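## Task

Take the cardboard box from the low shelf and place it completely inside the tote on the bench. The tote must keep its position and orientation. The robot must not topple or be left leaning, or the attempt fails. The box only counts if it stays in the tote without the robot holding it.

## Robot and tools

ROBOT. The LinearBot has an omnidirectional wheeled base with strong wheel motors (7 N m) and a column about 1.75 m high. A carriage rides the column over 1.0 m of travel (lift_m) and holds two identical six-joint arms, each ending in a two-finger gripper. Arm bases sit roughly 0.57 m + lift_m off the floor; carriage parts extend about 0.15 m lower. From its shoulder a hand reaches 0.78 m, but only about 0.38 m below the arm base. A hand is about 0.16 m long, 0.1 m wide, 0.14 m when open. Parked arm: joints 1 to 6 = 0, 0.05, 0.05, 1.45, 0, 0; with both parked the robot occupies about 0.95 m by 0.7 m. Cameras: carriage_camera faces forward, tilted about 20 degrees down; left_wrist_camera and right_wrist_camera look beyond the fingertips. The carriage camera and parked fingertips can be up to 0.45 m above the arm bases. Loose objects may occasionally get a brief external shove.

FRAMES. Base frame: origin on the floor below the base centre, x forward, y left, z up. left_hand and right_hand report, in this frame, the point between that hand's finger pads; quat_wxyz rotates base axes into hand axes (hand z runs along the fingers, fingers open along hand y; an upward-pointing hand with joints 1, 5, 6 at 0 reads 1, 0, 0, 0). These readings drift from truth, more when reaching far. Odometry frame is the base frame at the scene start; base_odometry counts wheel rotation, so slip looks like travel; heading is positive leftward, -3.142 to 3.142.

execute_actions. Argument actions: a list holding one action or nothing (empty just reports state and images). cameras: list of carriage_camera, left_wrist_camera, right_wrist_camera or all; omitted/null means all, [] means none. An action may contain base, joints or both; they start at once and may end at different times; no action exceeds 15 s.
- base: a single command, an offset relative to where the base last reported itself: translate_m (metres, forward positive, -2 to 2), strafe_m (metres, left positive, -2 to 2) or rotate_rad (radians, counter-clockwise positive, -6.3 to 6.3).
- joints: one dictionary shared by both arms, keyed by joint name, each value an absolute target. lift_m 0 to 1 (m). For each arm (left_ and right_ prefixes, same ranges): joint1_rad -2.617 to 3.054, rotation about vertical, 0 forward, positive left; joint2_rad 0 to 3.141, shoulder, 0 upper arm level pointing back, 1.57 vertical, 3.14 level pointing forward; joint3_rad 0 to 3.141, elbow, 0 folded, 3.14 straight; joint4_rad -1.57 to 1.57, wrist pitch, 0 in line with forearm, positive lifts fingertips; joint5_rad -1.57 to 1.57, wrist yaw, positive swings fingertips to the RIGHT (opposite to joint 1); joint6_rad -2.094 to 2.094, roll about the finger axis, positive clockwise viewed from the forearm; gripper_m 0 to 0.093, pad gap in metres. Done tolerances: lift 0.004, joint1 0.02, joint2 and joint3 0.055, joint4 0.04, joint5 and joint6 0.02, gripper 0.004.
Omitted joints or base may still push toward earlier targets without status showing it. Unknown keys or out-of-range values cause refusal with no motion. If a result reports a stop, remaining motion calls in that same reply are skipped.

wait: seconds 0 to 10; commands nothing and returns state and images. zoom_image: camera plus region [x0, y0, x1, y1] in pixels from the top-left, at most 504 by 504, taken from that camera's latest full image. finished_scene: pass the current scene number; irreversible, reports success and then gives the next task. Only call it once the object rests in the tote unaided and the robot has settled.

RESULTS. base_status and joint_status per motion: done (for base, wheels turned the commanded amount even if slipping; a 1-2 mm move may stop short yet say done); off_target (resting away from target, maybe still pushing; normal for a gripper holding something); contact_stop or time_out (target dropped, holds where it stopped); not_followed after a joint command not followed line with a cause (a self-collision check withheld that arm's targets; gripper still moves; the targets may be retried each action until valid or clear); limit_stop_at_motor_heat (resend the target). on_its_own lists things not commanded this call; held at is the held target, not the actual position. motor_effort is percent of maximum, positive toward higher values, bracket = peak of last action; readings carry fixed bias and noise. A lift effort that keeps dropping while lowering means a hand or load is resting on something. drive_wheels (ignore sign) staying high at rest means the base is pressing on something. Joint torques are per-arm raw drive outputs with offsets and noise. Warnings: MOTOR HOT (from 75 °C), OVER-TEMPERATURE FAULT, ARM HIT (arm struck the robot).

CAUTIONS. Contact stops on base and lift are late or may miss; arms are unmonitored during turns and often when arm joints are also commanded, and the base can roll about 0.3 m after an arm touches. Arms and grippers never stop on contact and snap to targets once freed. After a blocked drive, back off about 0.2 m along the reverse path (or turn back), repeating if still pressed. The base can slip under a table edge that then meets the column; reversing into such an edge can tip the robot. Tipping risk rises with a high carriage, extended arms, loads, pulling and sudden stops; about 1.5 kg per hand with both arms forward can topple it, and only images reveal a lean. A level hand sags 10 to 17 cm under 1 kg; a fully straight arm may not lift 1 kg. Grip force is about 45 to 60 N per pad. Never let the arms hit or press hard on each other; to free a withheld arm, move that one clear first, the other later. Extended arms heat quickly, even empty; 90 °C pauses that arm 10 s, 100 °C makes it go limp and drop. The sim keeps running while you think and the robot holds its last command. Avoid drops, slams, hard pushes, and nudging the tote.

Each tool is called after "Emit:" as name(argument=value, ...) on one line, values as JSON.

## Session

Emit:
execute_actions(actions=[], cameras=["carriage_camera"])

Scene clock: 0.00 s.
Joint torques (N m, as the arm reports them, + toward a larger angle): no reading
base_odometry: x=+0.000 y=+0.000 heading=+0.000 (m, m, rad; odometry frame)
base_status: not commanded
joint_positions: lift_m=+0.297 left_joint1_rad=-0.019 left_joint2_rad=+0.058 left_joint3_rad=+0.040 left_joint4_rad=+1.506 left_joint5_rad=-0.040 left_joint6_rad=+0.050 left_gripper_m=+0.094 right_joint1_rad=-0.025 right_joint2_rad=+0.056 right_joint3_rad=+0.022 right_joint4_rad=+1.480 right_joint5_rad=+0.043 right_joint6_rad=+0.024 right_gripper_m=+0.094
joint_status: not commanded
motor_effort: lift_m=+29 drive_wheels=-2 (%)
left_hand: x=+0.2930 y=+0.3316 z=+1.3139 quat_wxyz=(+0.999, -0.018, +0.042, +0.016) (m; base frame)
right_hand: x=+0.3038 y=-0.3335 z=+1.3084 quat_wxyz=(+0.998, +0.023, +0.062, -0.002) (m; base frame)
pictures: carriage_camera
Images, in order (width x height): carriage_camera 672x504.

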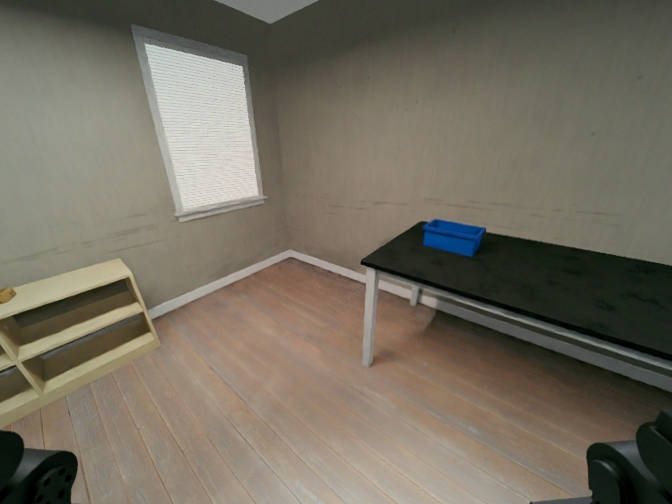

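Shelf is to the left. Turn and pre-pose arm.

Emit:
execute_actions(actions=[{"base":{"rotate_rad":1.2},"joints":{"lift_m":0.35,"right_joint2_rad":1.6,"right_joint3_rad":1.0,"right_joint4_rad":-0.85}}], cameras=["carriage_camera"])

Scene clock: 6.13 s.
Joint torques (N m, as the arm reports them, + toward a larger angle): left_arm=[ 0.    3.74  6.47 -0.17  0.05 -0.09] | right_arm=[ 0.34 -6.67  8.86  0.51  0.04 -0.02]
base_odometry: x=+0.000 y=+0.000 heading=+1.200 (m, m, rad; odometry frame)
base_status: done
joint_positions: lift_m=+0.350 left_joint1_rad=-0.019 left_joint2_rad=+0.058 left_joint3_rad=+0.040 left_joint4_rad=+1.504 left_joint5_rad=-0.040 left_joint6_rad=+0.050 left_gripper_m=+0.094 right_joint1_rad=-0.025 right_joint2_rad=+1.602 right_joint3_rad=+0.977 right_joint4_rad=-0.836 right_joint5_rad=+0.044 right_joint6_rad=+0.024 right_gripper_m=+0.094
joint_status: all done
motor_effort: lift_m=+28(35) drive_wheels=+6(17) (%)
left_hand: x=+0.2934 y=+0.3316 z=+1.3668 quat_wxyz=(+0.999, -0.018, +0.043, +0.016) (m; base frame)
right_hand: x=+0.5587 y=-0.3399 z=+0.9758 quat_wxyz=(+0.055, +0.026, +0.998, -0.022) (m; base frame)
pictures: carriage_camera
Images, in order (width x height): carriage_camera 672x504.

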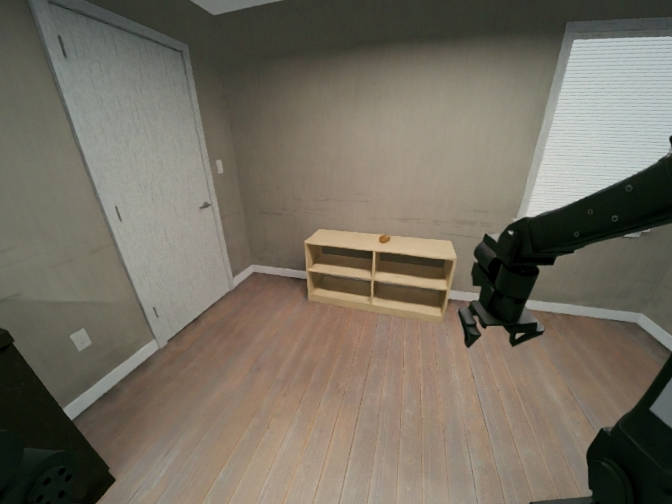

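Emit:
execute_actions(actions=[{"base":{"translate_m":2.0}}], cameras=["carriage_camera"])

Scene clock: 16.53 s.
Joint torques (N m, as the arm reports them, + toward a larger angle): left_arm=[-0.08  3.66  6.37 -0.17  0.04 -0.1 ] | right_arm=[-2.24 -3.04  9.29  2.49  0.22  0.45]
base_odometry: x=+0.645 y=+1.663 heading=+1.178 (m, m, rad; odometry frame)
base_status: translate_m contact_stop (by the wheels' count: +1.784 of +2.000)
joint_positions: lift_m=+0.350 left_joint1_rad=-0.019 left_joint2_rad=+0.059 left_joint3_rad=+0.042 left_joint4_rad=+1.501 left_joint5_rad=-0.039 left_joint6_rad=+0.049 left_gripper_m=+0.094 right_joint1_rad=+0.006 right_joint2_rad=+1.559 right_joint3_rad=+0.968 right_joint4_rad=-1.030 right_joint5_rad=+0.025 right_joint6_rad=-0.024 right_gripper_m=+0.094
joint_status: not commanded
motor_effort: lift_m=+28(29) drive_wheels=+18(128) (%)
left_hand: x=+0.2937 y=+0.3315 z=+1.3674 quat_wxyz=(+0.999, -0.018, +0.044, +0.016) (m; base frame)
right_hand: x=+0.5115 y=-0.3282 z=+0.9829 quat_wxyz=(-0.025, -0.015, +0.999, -0.012) (m; base frame)
pictures: carriage_camera
Images, in order (width x height): carriage_camera 672x504.

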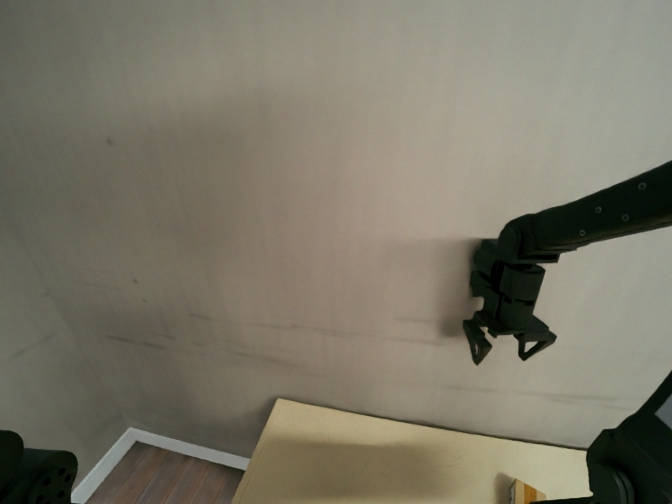

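Overestimated; hit. Back off.

Emit:
execute_actions(actions=[{"base":{"translate_m":-0.3}}])

Scene clock: 28.17 s.
Joint torques (N m, as the arm reports them, + toward a larger angle): left_arm=[-0.1   3.7   6.36 -0.19  0.04 -0.1 ] | right_arm=[-0.39 -5.69  8.69  0.79  0.09  0.06]
base_odometry: x=+0.530 y=+1.386 heading=+1.179 (m, m, rad; odometry frame)
base_status: done
joint_positions: lift_m=+0.350 left_joint1_rad=-0.019 left_joint2_rad=+0.059 left_joint3_rad=+0.042 left_joint4_rad=+1.503 left_joint5_rad=-0.039 left_joint6_rad=+0.049 left_gripper_m=+0.094 right_joint1_rad=-0.017 right_joint2_rad=+1.589 right_joint3_rad=+0.979 right_joint4_rad=-0.859 right_joint5_rad=+0.037 right_joint6_rad=+0.016 right_gripper_m=+0.094
joint_status: not commanded
motor_effort: lift_m=+29(28) drive_wheels=+7(18) (%)
left_hand: x=+0.2932 y=+0.3315 z=+1.3674 quat_wxyz=(+0.999, -0.018, +0.043, +0.016) (m; base frame)
right_hand: x=+0.5549 y=-0.3365 z=+0.9793 quat_wxyz=(+0.051, +0.018, +0.998, -0.018) (m; base frame)
pictures: carriage_camera, left_wrist_camera, right_wrist_camera
Images, in order (width x height): carriage_camera 672x504, left_wrist_camera 672x504, right_wrist_camera 672x504.

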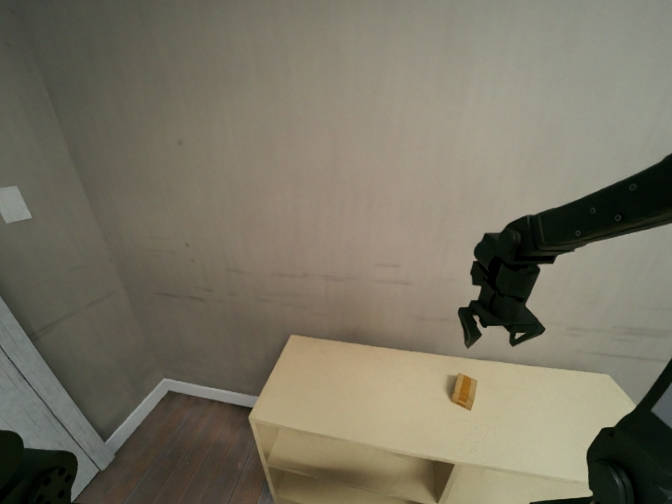

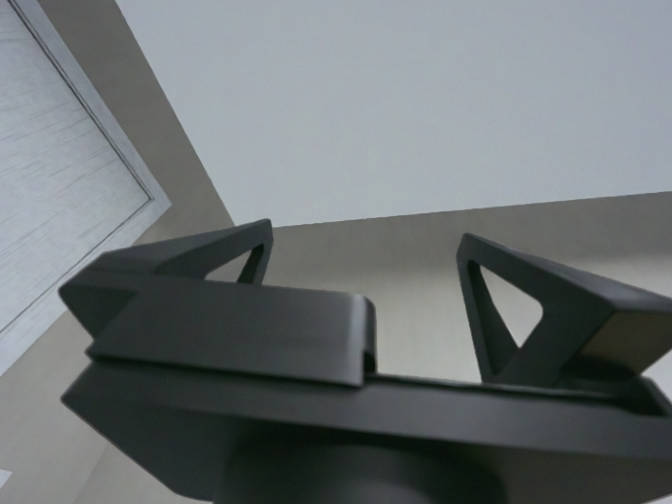

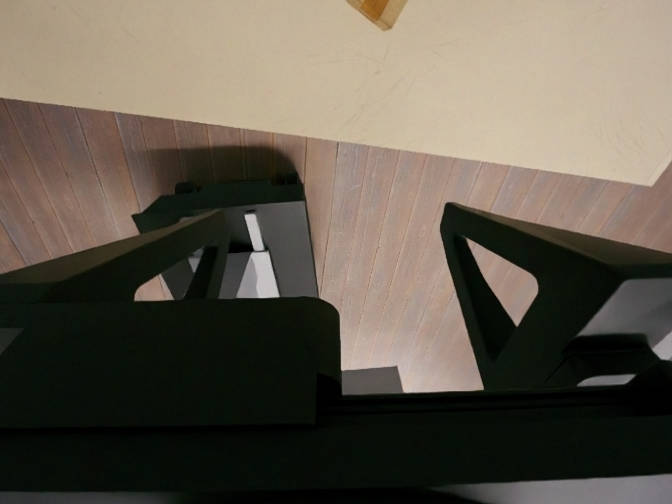

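Emit:
execute_actions(actions=[{"base":{"translate_m":0.15},"joints":{"lift_m":0.3,"right_joint2_rad":2.4,"right_joint3_rad":1.5,"right_joint4_rad":-0.55}}], cameras=["right_wrist_camera"])

Scene clock: 39.00 s.
Joint torques (N m, as the arm reports them, + toward a larger angle): left_arm=[-0.1   3.72  6.31 -0.21  0.04 -0.1 ] | right_arm=[-0.77 -8.45  9.15  2.58  0.04 -0.26]
base_odometry: x=+0.588 y=+1.524 heading=+1.179 (m, m, rad; odometry frame)
base_status: done
joint_positions: lift_m=+0.300 left_joint1_rad=-0.019 left_joint2_rad=+0.059 left_joint3_rad=+0.042 left_joint4_rad=+1.504 left_joint5_rad=-0.039 left_joint6_rad=+0.049 left_gripper_m=+0.094 right_joint1_rad=-0.012 right_joint2_rad=+2.360 right_joint3_rad=+1.454 right_joint4_rad=-0.749 right_joint5_rad=+0.044 right_joint6_rad=+0.047 right_gripper_m=+0.094
joint_status: right_joint4_rad off_target (ended at -0.749, target -0.550); the others done
motor_effort: lift_m=+25(31) drive_wheels=-12(19) (%)
left_hand: x=+0.2929 y=+0.3315 z=+1.3175 quat_wxyz=(+0.999, -0.018, +0.042, +0.016) (m; base frame)
right_hand: x=+0.6548 y=-0.3374 z=+0.7864 quat_wxyz=(-0.042, +0.029, +0.998, -0.023) (m; base frame)
pictures: right_wrist_camera
Images, in order (width x height): right_wrist_camera 672x504.

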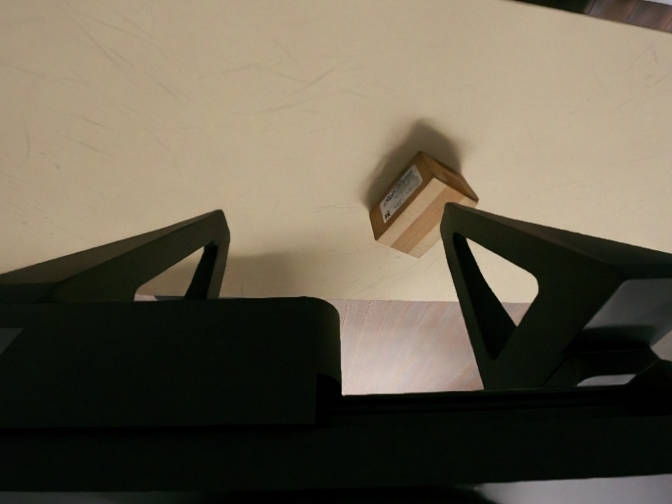

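Emit:
execute_actions(actions=[{"base":{"strafe_m":-0.07},"joints":{"right_joint2_rad":2.2,"right_joint3_rad":1.2,"right_joint4_rad":-0.5}}], cameras=["right_wrist_camera"])

Scene clock: 47.23 s.
Joint torques (N m, as the arm reports them, + toward a larger angle): left_arm=[-0.12  3.68  6.4  -0.2   0.04 -0.1 ] | right_arm=[-0.12 -9.82  4.79  0.75  0.09 -0.06]
base_odometry: x=+0.652 y=+1.497 heading=+1.179 (m, m, rad; odometry frame)
base_status: done
joint_positions: lift_m=+0.300 left_joint1_rad=-0.019 left_joint2_rad=+0.059 left_joint3_rad=+0.042 left_joint4_rad=+1.505 left_joint5_rad=-0.039 left_joint6_rad=+0.049 left_gripper_m=+0.094 right_joint1_rad=-0.021 right_joint2_rad=+2.195 right_joint3_rad=+1.214 right_joint4_rad=-0.514 right_joint5_rad=+0.039 right_joint6_rad=+0.029 right_gripper_m=+0.094
joint_status: all done
motor_effort: lift_m=+29(29) drive_wheels=+7(15) (%)
left_hand: x=+0.2928 y=+0.3315 z=+1.3173 quat_wxyz=(+0.999, -0.018, +0.042, +0.016) (m; base frame)
right_hand: x=+0.6490 y=-0.3401 z=+0.8000 quat_wxyz=(+0.038, +0.026, +0.999, -0.020) (m; base frame)
pictures: right_wrist_camera
Images, in order (width x height): right_wrist_camera 672x504.

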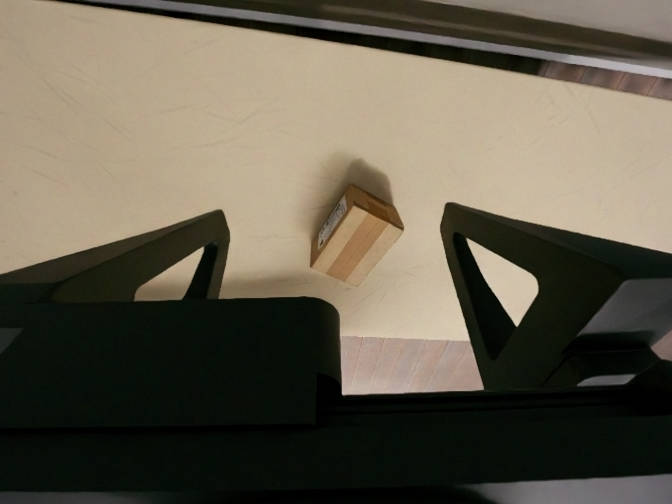

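Emit:
execute_actions(actions=[{"joints":{"lift_m":0.17,"right_joint6_rad":0.75}}], cameras=["right_wrist_camera"])

Scene clock: 54.93 s.
Joint torques (N m, as the arm reports them, + toward a larger angle): left_arm=[-0.1   3.67  6.4  -0.2   0.04 -0.1 ] | right_arm=[ -0.12 -10.36   4.83   0.63   0.12   0.09]
base_odometry: x=+0.652 y=+1.497 heading=+1.179 (m, m, rad; odometry frame)
base_status: not commanded
joint_positions: lift_m=+0.170 left_joint1_rad=-0.019 left_joint2_rad=+0.059 left_joint3_rad=+0.042 left_joint4_rad=+1.505 left_joint5_rad=-0.039 left_joint6_rad=+0.049 left_gripper_m=+0.094 right_joint1_rad=-0.021 right_joint2_rad=+2.200 right_joint3_rad=+1.214 right_joint4_rad=-0.506 right_joint5_rad=+0.039 right_joint6_rad=+0.743 right_gripper_m=+0.094
joint_status: all done
motor_effort: lift_m=+28(30) drive_wheels=+7(7) (%)
left_hand: x=+0.2928 y=+0.3315 z=+1.1873 quat_wxyz=(+0.999, -0.018, +0.042, +0.016) (m; base frame)
right_hand: x=+0.6498 y=-0.3402 z=+0.6682 quat_wxyz=(+0.044, +0.373, +0.927, -0.005) (m; base frame)
pictures: right_wrist_camera
Images, in order (width x height): right_wrist_camera 672x504.

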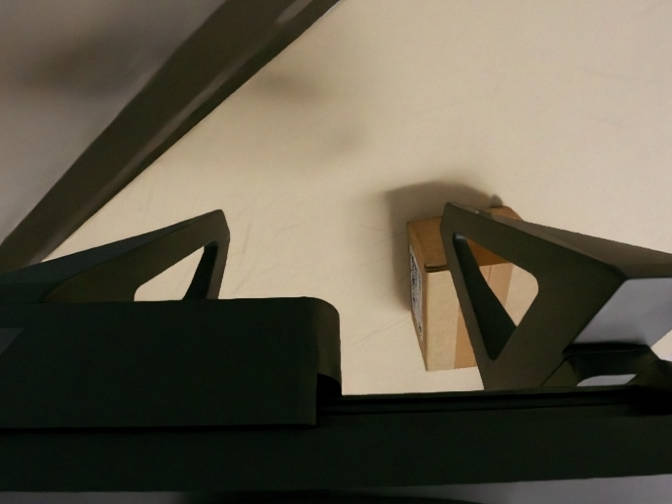

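Emit:
execute_actions(actions=[{"base":{"translate_m":-0.06}}], cameras=[])

Emit:
execute_actions(actions=[{"base":{"strafe_m":-0.025}}], cameras=["right_wrist_camera"])

Scene clock: 64.57 s.
Joint torques (N m, as the arm reports them, + toward a larger angle): left_arm=[-0.08  3.68  6.35 -0.2   0.04 -0.1 ] | right_arm=[ -0.07 -10.48   4.83   0.58   0.14   0.08]
base_odometry: x=+0.629 y=+1.442 heading=+1.179 (m, m, rad; odometry frame)
base_status: done
joint_positions: lift_m=+0.170 left_joint1_rad=-0.019 left_joint2_rad=+0.059 left_joint3_rad=+0.042 left_joint4_rad=+1.505 left_joint5_rad=-0.039 left_joint6_rad=+0.049 left_gripper_m=+0.094 right_joint1_rad=-0.021 right_joint2_rad=+2.200 right_joint3_rad=+1.214 right_joint4_rad=-0.503 right_joint5_rad=+0.040 right_joint6_rad=+0.743 right_gripper_m=+0.094
joint_status: not commanded
motor_effort: lift_m=+30(29) drive_wheels=-2(11) (%)
left_hand: x=+0.2928 y=+0.3315 z=+1.1873 quat_wxyz=(+0.999, -0.018, +0.042, +0.016) (m; base frame)
right_hand: x=+0.6506 y=-0.3402 z=+0.6683 quat_wxyz=(+0.045, +0.373, +0.927, -0.004) (m; base frame)
pictures: none
No camera images: the call's "cameras" was empty. Leave "cameras" out to get every camera's image.

Scene clock: 65.60 s.
Joint torques (N m, as the arm reports them, + toward a larger angle): left_arm=[-0.14  3.68  6.36 -0.21  0.05 -0.1 ] | right_arm=[  0.04 -10.41   4.84   0.6    0.13   0.1 ]
base_odometry: x=+0.652 y=+1.432 heading=+1.179 (m, m, rad; odometry frame)
base_status: done
joint_positions: lift_m=+0.170 left_joint1_rad=-0.019 left_joint2_rad=+0.059 left_joint3_rad=+0.042 left_joint4_rad=+1.505 left_joint5_rad=-0.039 left_joint6_rad=+0.049 left_gripper_m=+0.094 right_joint1_rad=-0.021 right_joint2_rad=+2.200 right_joint3_rad=+1.214 right_joint4_rad=-0.503 right_joint5_rad=+0.040 right_joint6_rad=+0.743 right_gripper_m=+0.094
joint_status: not commanded
motor_effort: lift_m=+29(29) drive_wheels=+1(10) (%)
left_hand: x=+0.2928 y=+0.3315 z=+1.1873 quat_wxyz=(+0.999, -0.018, +0.042, +0.016) (m; base frame)
right_hand: x=+0.6506 y=-0.3402 z=+0.6683 quat_wxyz=(+0.045, +0.373, +0.927, -0.004) (m; base frame)
pictures: right_wrist_camera
Images, in order (width x height): right_wrist_camera 672x504.

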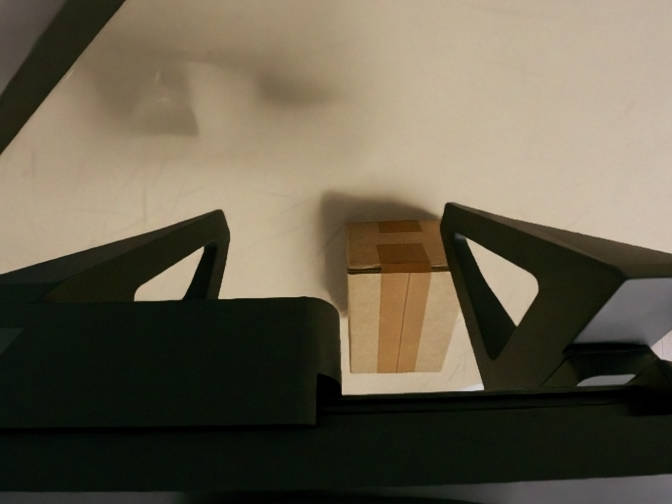

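Emit:
execute_actions(actions=[{"base":{"translate_m":-0.07}}], cameras=[])

Emit:
execute_actions(actions=[{"base":{"strafe_m":-0.025},"joints":{"lift_m":0.11}}], cameras=["right_wrist_camera"])

Scene clock: 74.30 s.
Joint torques (N m, as the arm reports them, + toward a larger angle): left_arm=[-0.08  3.69  6.39 -0.21  0.04 -0.09] | right_arm=[ -0.22 -10.27   4.87   0.58   0.14   0.06]
base_odometry: x=+0.626 y=+1.367 heading=+1.178 (m, m, rad; odometry frame)
base_status: done
joint_positions: lift_m=+0.170 left_joint1_rad=-0.019 left_joint2_rad=+0.059 left_joint3_rad=+0.042 left_joint4_rad=+1.505 left_joint5_rad=-0.039 left_joint6_rad=+0.049 left_gripper_m=+0.094 right_joint1_rad=-0.021 right_joint2_rad=+2.200 right_joint3_rad=+1.214 right_joint4_rad=-0.503 right_joint5_rad=+0.040 right_joint6_rad=+0.743 right_gripper_m=+0.094
joint_status: not commanded
motor_effort: lift_m=+28(29) drive_wheels=+1(10) (%)
left_hand: x=+0.2927 y=+0.3315 z=+1.1873 quat_wxyz=(+0.999, -0.018, +0.042, +0.016) (m; base frame)
right_hand: x=+0.6507 y=-0.3403 z=+0.6683 quat_wxyz=(+0.045, +0.373, +0.927, -0.004) (m; base frame)
pictures: none
No camera images: the call's "cameras" was empty. Leave "cameras" out to get every camera's image.

Scene clock: 75.33 s.
Joint torques (N m, as the arm reports them, + toward a larger angle): left_arm=[-0.1   3.67  6.33 -0.21  0.03 -0.1 ] | right_arm=[-0.34 -7.46  4.99  0.88  0.2  -0.04]
base_odometry: x=+0.649 y=+1.358 heading=+1.178 (m, m, rad; odometry frame)
base_status: done
joint_positions: lift_m=+0.110 left_joint1_rad=-0.019 left_joint2_rad=+0.059 left_joint3_rad=+0.042 left_joint4_rad=+1.506 left_joint5_rad=-0.039 left_joint6_rad=+0.049 left_gripper_m=+0.094 right_joint1_rad=-0.017 right_joint2_rad=+2.161 right_joint3_rad=+1.217 right_joint4_rad=-0.518 right_joint5_rad=+0.034 right_joint6_rad=+0.752 right_gripper_m=+0.094
joint_status: all done
motor_effort: lift_m=+25(32) drive_wheels=+1(7) (%)
left_hand: x=+0.2926 y=+0.3315 z=+1.1275 quat_wxyz=(+0.999, -0.018, +0.041, +0.016) (m; base frame)
right_hand: x=+0.6556 y=-0.3377 z=+0.6227 quat_wxyz=(+0.056, +0.376, +0.925, +0.004) (m; base frame)
pictures: right_wrist_camera
Images, in order (width x height): right_wrist_camera 672x504.

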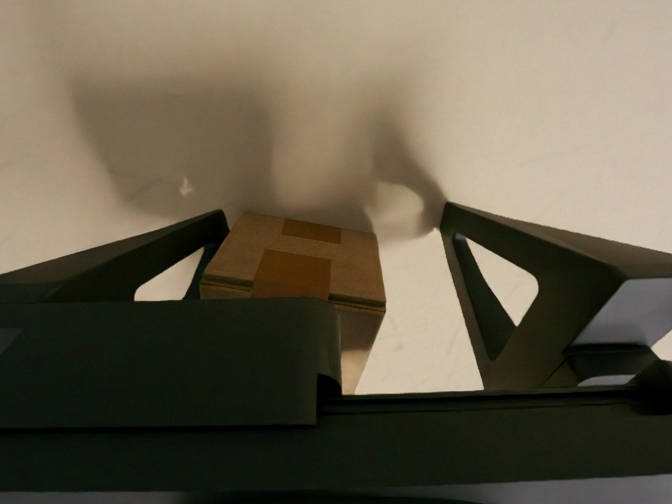

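Emit:
execute_actions(actions=[{"joints":{"right_gripper_m":0.0}}], cameras=[])

Emit:
execute_actions(actions=[{"joints":{"lift_m":0.5}}], cameras=["right_wrist_camera"])

Scene clock: 79.87 s.
Joint torques (N m, as the arm reports them, + toward a larger angle): left_arm=[-0.07  3.68  6.38 -0.21  0.04 -0.1 ] | right_arm=[-0.14 -7.52  4.81  0.94 -0.05 -0.01]
base_odometry: x=+0.649 y=+1.358 heading=+1.178 (m, m, rad; odometry frame)
base_status: not commanded
joint_positions: lift_m=+0.110 left_joint1_rad=-0.019 left_joint2_rad=+0.059 left_joint3_rad=+0.042 left_joint4_rad=+1.506 left_joint5_rad=-0.039 left_joint6_rad=+0.049 left_gripper_m=+0.094 right_joint1_rad=-0.020 right_joint2_rad=+2.162 right_joint3_rad=+1.217 right_joint4_rad=-0.527 right_joint5_rad=+0.058 right_joint6_rad=+0.752 right_gripper_m=+0.061
joint_status: right_gripper_m off_target (ended at +0.061, target +0.000)
motor_effort: lift_m=+26(26) drive_wheels=+1(1) (%)
left_hand: x=+0.2926 y=+0.3315 z=+1.1275 quat_wxyz=(+0.999, -0.018, +0.041, +0.016) (m; base frame)
right_hand: x=+0.6530 y=-0.3430 z=+0.6223 quat_wxyz=(+0.056, +0.377, +0.924, -0.010) (m; base frame)
pictures: none
No camera images: the call's "cameras" was empty. Leave "cameras" out to get every camera's image.

Scene clock: 81.97 s.
Joint torques (N m, as the arm reports them, + toward a larger angle): left_arm=[-0.09  3.76  6.39 -0.19  0.04 -0.1 ] | right_arm=[ -0.17 -10.77   5.09   0.61  -0.01  -0.02]
base_odometry: x=+0.649 y=+1.358 heading=+1.178 (m, m, rad; odometry frame)
base_status: not commanded
joint_positions: lift_m=+0.500 left_joint1_rad=-0.019 left_joint2_rad=+0.059 left_joint3_rad=+0.042 left_joint4_rad=+1.506 left_joint5_rad=-0.039 left_joint6_rad=+0.049 left_gripper_m=+0.094 right_joint1_rad=-0.020 right_joint2_rad=+2.205 right_joint3_rad=+1.210 right_joint4_rad=-0.506 right_joint5_rad=+0.053 right_joint6_rad=+0.752 right_gripper_m=+0.061
joint_status: all done
motor_effort: lift_m=+25(36) drive_wheels=+1(1) (%)
left_hand: x=+0.2926 y=+0.3315 z=+1.5174 quat_wxyz=(+0.999, -0.018, +0.041, +0.016) (m; base frame)
right_hand: x=+0.6472 y=-0.3420 z=+0.9958 quat_wxyz=(+0.042, +0.377, +0.925, -0.012) (m; base frame)
pictures: right_wrist_camera
Images, in order (width x height): right_wrist_camera 672x504.

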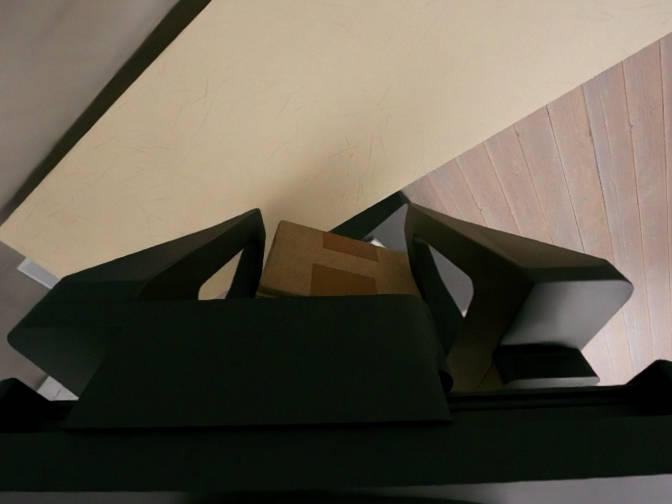

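Emit:
execute_actions(actions=[{"base":{"rotate_rad":-2.3},"joints":{"right_joint2_rad":1.6,"right_joint3_rad":1.0,"right_joint4_rad":-0.85,"right_joint6_rad":0}}], cameras=["carriage_camera"])

Scene clock: 93.13 s.
Joint torques (N m, as the arm reports them, + toward a larger angle): left_arm=[-0.1   3.64  6.36 -0.19  0.05 -0.1 ] | right_arm=[ 0.21 -7.46  6.85  0.57 -0.04 -0.09]
base_odometry: x=+0.649 y=+1.358 heading=-1.121 (m, m, rad; odometry frame)
base_status: done
joint_positions: lift_m=+0.500 left_joint1_rad=-0.019 left_joint2_rad=+0.059 left_joint3_rad=+0.042 left_joint4_rad=+1.504 left_joint5_rad=-0.039 left_joint6_rad=+0.049 left_gripper_m=+0.094 right_joint1_rad=-0.025 right_joint2_rad=+1.611 right_joint3_rad=+1.006 right_joint4_rad=-0.838 right_joint5_rad=+0.048 right_joint6_rad=+0.007 right_gripper_m=+0.061
joint_status: all done
motor_effort: lift_m=+28(29) drive_wheels=+7(18) (%)
left_hand: x=+0.2931 y=+0.3315 z=+1.5173 quat_wxyz=(+0.999, -0.018, +0.042, +0.016) (m; base frame)
right_hand: x=+0.5673 y=-0.3410 z=+1.1310 quat_wxyz=(+0.064, +0.017, +0.998, -0.025) (m; base frame)
pictures: carriage_camera
Images, in order (width x height): carriage_camera 672x504.

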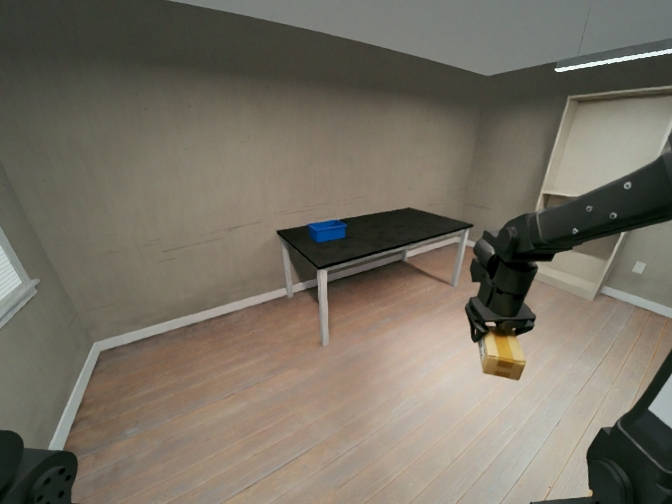

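Emit:
execute_actions(actions=[{"base":{"translate_m":1.3}}], cameras=["carriage_camera"])

Scene clock: 101.83 s.
Joint torques (N m, as the arm reports them, + toward a larger angle): left_arm=[-0.09  3.58  6.34 -0.21  0.04 -0.1 ] | right_arm=[ 0.2  -7.55  6.71  0.54 -0.02 -0.09]
base_odometry: x=+1.212 y=+0.186 heading=-1.122 (m, m, rad; odometry frame)
base_status: done
joint_positions: lift_m=+0.500 left_joint1_rad=-0.019 left_joint2_rad=+0.059 left_joint3_rad=+0.042 left_joint4_rad=+1.505 left_joint5_rad=-0.039 left_joint6_rad=+0.049 left_gripper_m=+0.094 right_joint1_rad=-0.025 right_joint2_rad=+1.611 right_joint3_rad=+1.006 right_joint4_rad=-0.839 right_joint5_rad=+0.048 right_joint6_rad=+0.007 right_gripper_m=+0.061
joint_status: not commanded
motor_effort: lift_m=+28(28) drive_wheels=+8(25) (%)
left_hand: x=+0.2928 y=+0.3315 z=+1.5174 quat_wxyz=(+0.999, -0.018, +0.042, +0.016) (m; base frame)
right_hand: x=+0.5669 y=-0.3409 z=+1.1309 quat_wxyz=(+0.063, +0.017, +0.998, -0.025) (m; base frame)
pictures: carriage_camera
Images, in order (width x height): carriage_camera 672x504.

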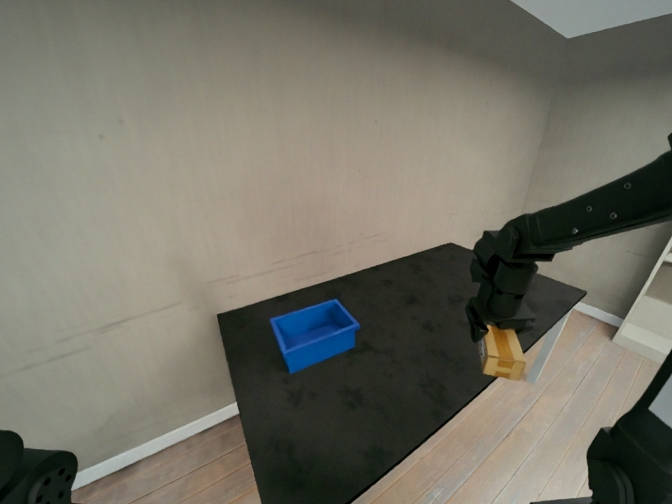

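Emit:
execute_actions(actions=[{"base":{"strafe_m":0.3},"joints":{"right_joint2_rad":2.5,"right_joint3_rad":2.05,"right_joint4_rad":-0.95}}], cameras=["carriage_camera","right_wrist_camera"])

Scene clock: 108.50 s.
Joint torques (N m, as the arm reports them, + toward a larger angle): left_arm=[-0.06  3.75  6.38 -0.19  0.05 -0.09] | right_arm=[ -0.09 -13.93   8.83   0.71  -0.01  -0.07]
base_odometry: x=+1.482 y=+0.316 heading=-1.123 (m, m, rad; odometry frame)
base_status: done
joint_positions: lift_m=+0.500 left_joint1_rad=-0.019 left_joint2_rad=+0.059 left_joint3_rad=+0.042 left_joint4_rad=+1.504 left_joint5_rad=-0.039 left_joint6_rad=+0.049 left_gripper_m=+0.094 right_joint1_rad=-0.022 right_joint2_rad=+2.504 right_joint3_rad=+2.032 right_joint4_rad=-0.946 right_joint5_rad=+0.046 right_joint6_rad=+0.007 right_gripper_m=+0.061
joint_status: all done
motor_effort: lift_m=+28(27) drive_wheels=+2(16) (%)
left_hand: x=+0.2929 y=+0.3315 z=+1.5174 quat_wxyz=(+0.999, -0.018, +0.042, +0.016) (m; base frame)
right_hand: x=+0.7848 y=-0.3446 z=+1.0573 quat_wxyz=(+0.076, +0.016, +0.997, -0.023) (m; base frame)
pictures: carriage_camera, right_wrist_camera
Images, in order (width x height): carriage_camera 672x504, right_wrist_camera 672x504.

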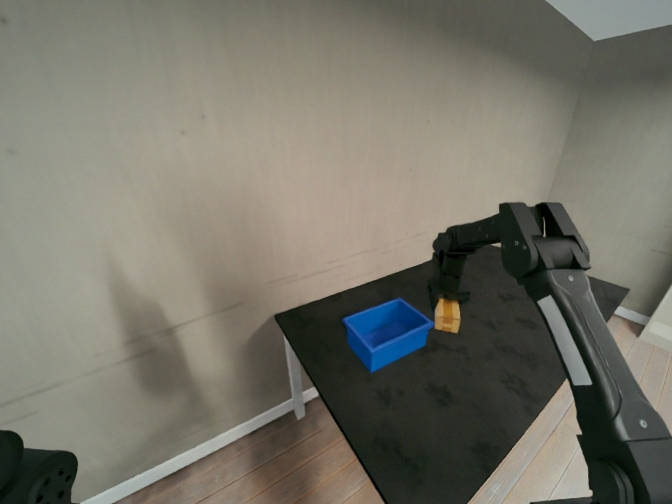

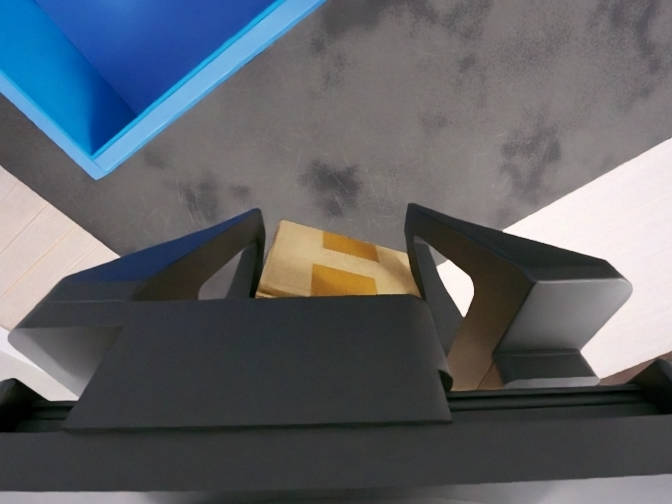

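Emit:
execute_actions(actions=[{"joints":{"right_joint1_rad":0.25,"right_joint2_rad":2.6,"right_joint3_rad":2.3,"right_joint4_rad":-1.0}}], cameras=["right_wrist_camera"])

Scene clock: 114.93 s.
Joint torques (N m, as the arm reports them, + toward a larger angle): left_arm=[-0.08  3.66  6.38 -0.2   0.05 -0.09] | right_arm=[  0.39 -14.85   8.99   0.88   0.06  -0.04]
base_odometry: x=+1.482 y=+0.316 heading=-1.122 (m, m, rad; odometry frame)
base_status: not commanded
joint_positions: lift_m=+0.500 left_joint1_rad=-0.019 left_joint2_rad=+0.059 left_joint3_rad=+0.042 left_joint4_rad=+1.504 left_joint5_rad=-0.039 left_joint6_rad=+0.049 left_gripper_m=+0.094 right_joint1_rad=+0.248 right_joint2_rad=+2.607 right_joint3_rad=+2.284 right_joint4_rad=-0.991 right_joint5_rad=+0.040 right_joint6_rad=+0.007 right_gripper_m=+0.061
joint_status: all done
motor_effort: lift_m=+28(29) drive_wheels=-3(3) (%)
left_hand: x=+0.2929 y=+0.3315 z=+1.5173 quat_wxyz=(+0.999, -0.018, +0.042, +0.016) (m; base frame)
right_hand: x=+0.8155 y=-0.1943 z=+1.0767 quat_wxyz=(+0.129, -0.117, +0.985, -0.003) (m; base frame)
pictures: right_wrist_camera
Images, in order (width x height): right_wrist_camera 672x504.

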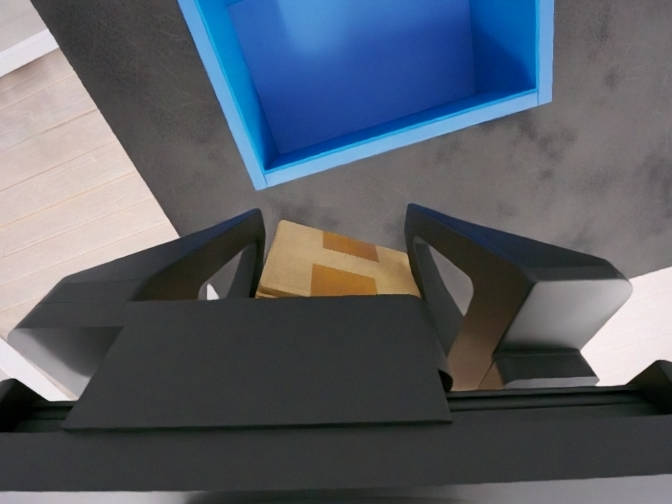

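Need ~0.2 m more forward.

Emit:
execute_actions(actions=[{"base":{"translate_m":0.12}}], cameras=["right_wrist_camera"])

Scene clock: 119.53 s.
Joint torques (N m, as the arm reports them, + toward a larger angle): left_arm=[-0.06  3.6   6.38 -0.17  0.04 -0.1 ] | right_arm=[  0.3  -14.68   8.98   0.9    0.07  -0.06]
base_odometry: x=+1.531 y=+0.215 heading=-1.123 (m, m, rad; odometry frame)
base_status: translate_m contact_stop (by the wheels' count: +0.112 of +0.120)
joint_positions: lift_m=+0.500 left_joint1_rad=-0.019 left_joint2_rad=+0.059 left_joint3_rad=+0.042 left_joint4_rad=+1.503 left_joint5_rad=-0.040 left_joint6_rad=+0.049 left_gripper_m=+0.094 right_joint1_rad=+0.248 right_joint2_rad=+2.605 right_joint3_rad=+2.284 right_joint4_rad=-0.994 right_joint5_rad=+0.041 right_joint6_rad=+0.006 right_gripper_m=+0.061
joint_status: not commanded
motor_effort: lift_m=+28(28) drive_wheels=+16(107) (%)
left_hand: x=+0.2932 y=+0.3317 z=+1.5173 quat_wxyz=(+0.999, -0.018, +0.043, +0.016) (m; base frame)
right_hand: x=+0.8150 y=-0.1944 z=+1.0777 quat_wxyz=(+0.129, -0.117, +0.985, -0.004) (m; base frame)
pictures: right_wrist_camera
Images, in order (width x height): right_wrist_camera 672x504.

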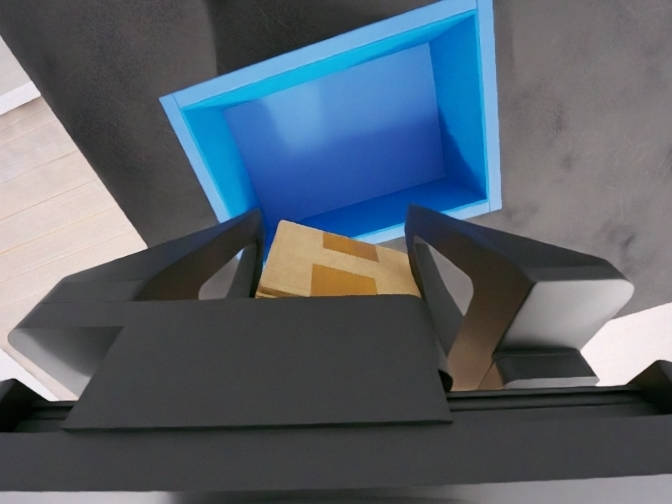

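Back off a hair, tilt wrist forward, lower.

Emit:
execute_actions(actions=[{"base":{"translate_m":-0.02},"joints":{"right_joint4_rad":-0.75,"lift_m":0.38}}], cameras=["right_wrist_camera","carriage_camera"])

Scene clock: 123.10 s.
Joint torques (N m, as the arm reports them, + toward a larger angle): left_arm=[-0.08  3.61  6.43 -0.19  0.04 -0.1 ] | right_arm=[  0.33 -15.67   9.47   1.64   0.06  -0.03]
base_odometry: x=+1.523 y=+0.233 heading=-1.123 (m, m, rad; odometry frame)
base_status: done
joint_positions: lift_m=+0.380 left_joint1_rad=-0.019 left_joint2_rad=+0.059 left_joint3_rad=+0.042 left_joint4_rad=+1.503 left_joint5_rad=-0.040 left_joint6_rad=+0.049 left_gripper_m=+0.094 right_joint1_rad=+0.248 right_joint2_rad=+2.613 right_joint3_rad=+2.284 right_joint4_rad=-0.765 right_joint5_rad=+0.042 right_joint6_rad=+0.006 right_gripper_m=+0.061
joint_status: all done
motor_effort: lift_m=+29(32) drive_wheels=+1(15) (%)
left_hand: x=+0.2933 y=+0.3316 z=+1.3972 quat_wxyz=(+0.999, -0.018, +0.043, +0.016) (m; base frame)
right_hand: x=+0.8648 y=-0.1819 z=+0.9730 quat_wxyz=(+0.236, -0.112, +0.965, +0.010) (m; base frame)
pictures: carriage_camera, right_wrist_camera
Images, in order (width x height): carriage_camera 672x504, right_wrist_camera 672x504.

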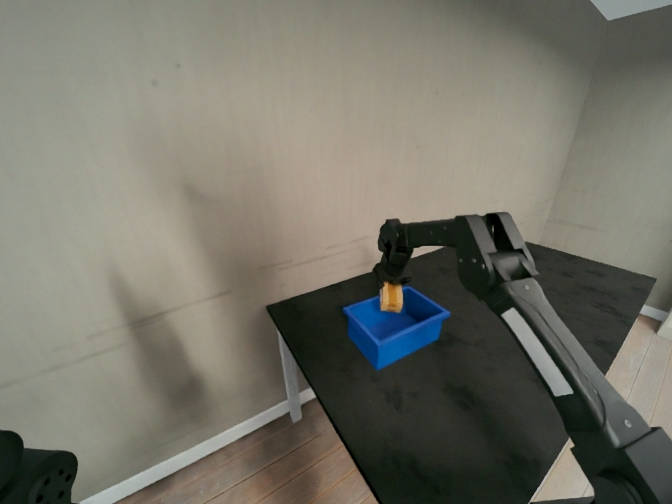

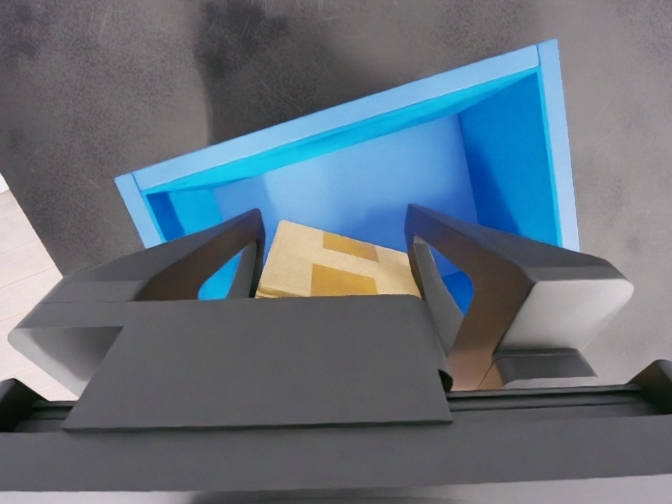

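Emit:
execute_actions(actions=[{"joints":{"right_gripper_m":0.093}}], cameras=[])

Emit:
execute_actions(actions=[{"joints":{"lift_m":0.55,"right_joint2_rad":2.1,"right_joint3_rad":1.5}}], cameras=["carriage_camera","right_wrist_camera"])

Scene clock: 128.50 s.
Joint torques (N m, as the arm reports them, + toward a larger angle): left_arm=[-0.08  3.66  6.37 -0.17  0.04 -0.09] | right_arm=[  0.29 -15.58   9.31   1.64   0.05  -0.05]
base_odometry: x=+1.523 y=+0.233 heading=-1.123 (m, m, rad; odometry frame)
base_status: not commanded
joint_positions: lift_m=+0.380 left_joint1_rad=-0.019 left_joint2_rad=+0.059 left_joint3_rad=+0.042 left_joint4_rad=+1.503 left_joint5_rad=-0.040 left_joint6_rad=+0.049 left_gripper_m=+0.094 right_joint1_rad=+0.248 right_joint2_rad=+2.613 right_joint3_rad=+2.284 right_joint4_rad=-0.764 right_joint5_rad=+0.042 right_joint6_rad=+0.006 right_gripper_m=+0.093
joint_status: all done
motor_effort: lift_m=+29(30) drive_wheels=+1(1) (%)
left_hand: x=+0.2933 y=+0.3316 z=+1.3972 quat_wxyz=(+0.999, -0.018, +0.043, +0.016) (m; base frame)
right_hand: x=+0.8651 y=-0.1818 z=+0.9731 quat_wxyz=(+0.237, -0.112, +0.965, +0.010) (m; base frame)
pictures: none
No camera images: the call's "cameras" was empty. Leave "cameras" out to get every camera's image.

Scene clock: 129.80 s.
Joint torques (N m, as the arm reports them, + toward a larger angle): left_arm=[-0.08  3.64  6.35 -0.18  0.04 -0.1 ] | right_arm=[  0.28 -10.3    6.54   0.99   0.05  -0.07]
base_odometry: x=+1.523 y=+0.233 heading=-1.123 (m, m, rad; odometry frame)
base_status: not commanded
joint_positions: lift_m=+0.550 left_joint1_rad=-0.019 left_joint2_rad=+0.059 left_joint3_rad=+0.042 left_joint4_rad=+1.503 left_joint5_rad=-0.040 left_joint6_rad=+0.049 left_gripper_m=+0.094 right_joint1_rad=+0.248 right_joint2_rad=+2.090 right_joint3_rad=+1.513 right_joint4_rad=-0.750 right_joint5_rad=+0.042 right_joint6_rad=+0.006 right_gripper_m=+0.093
joint_status: all done
motor_effort: lift_m=+26(33) drive_wheels=+1(1) (%)
left_hand: x=+0.2932 y=+0.3317 z=+1.5674 quat_wxyz=(+0.999, -0.018, +0.043, +0.016) (m; base frame)
right_hand: x=+0.7064 y=-0.2220 z=+1.1583 quat_wxyz=(+0.123, -0.117, +0.985, -0.005) (m; base frame)
pictures: carriage_camera, right_wrist_camera
Images, in order (width x height): carriage_camera 672x504, right_wrist_camera 672x504.

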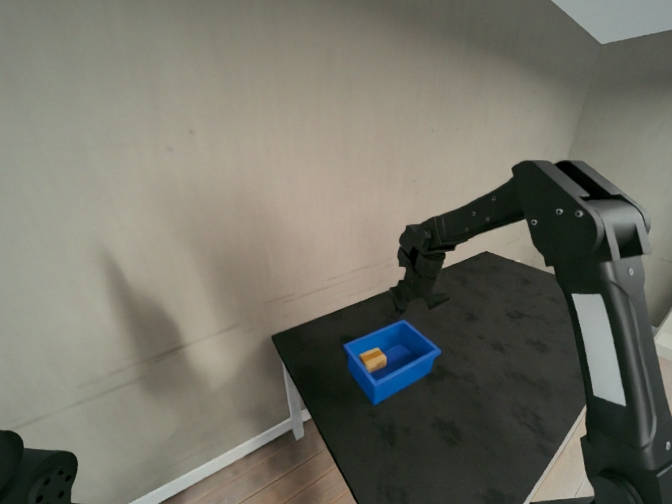

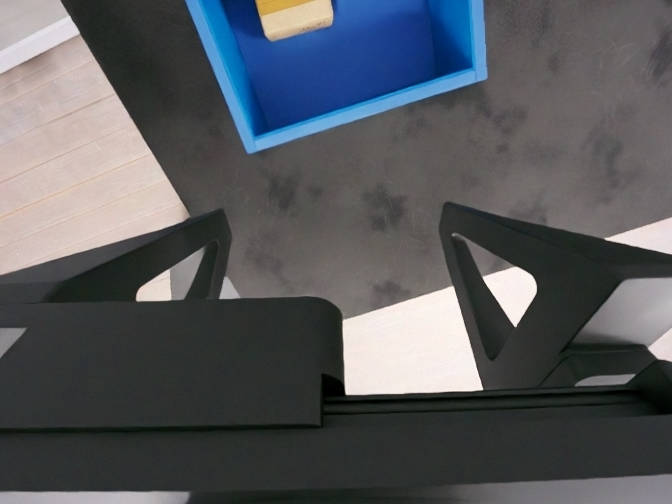

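Emit:
finished_scene(scene=2)

The scene is finished: the task was done.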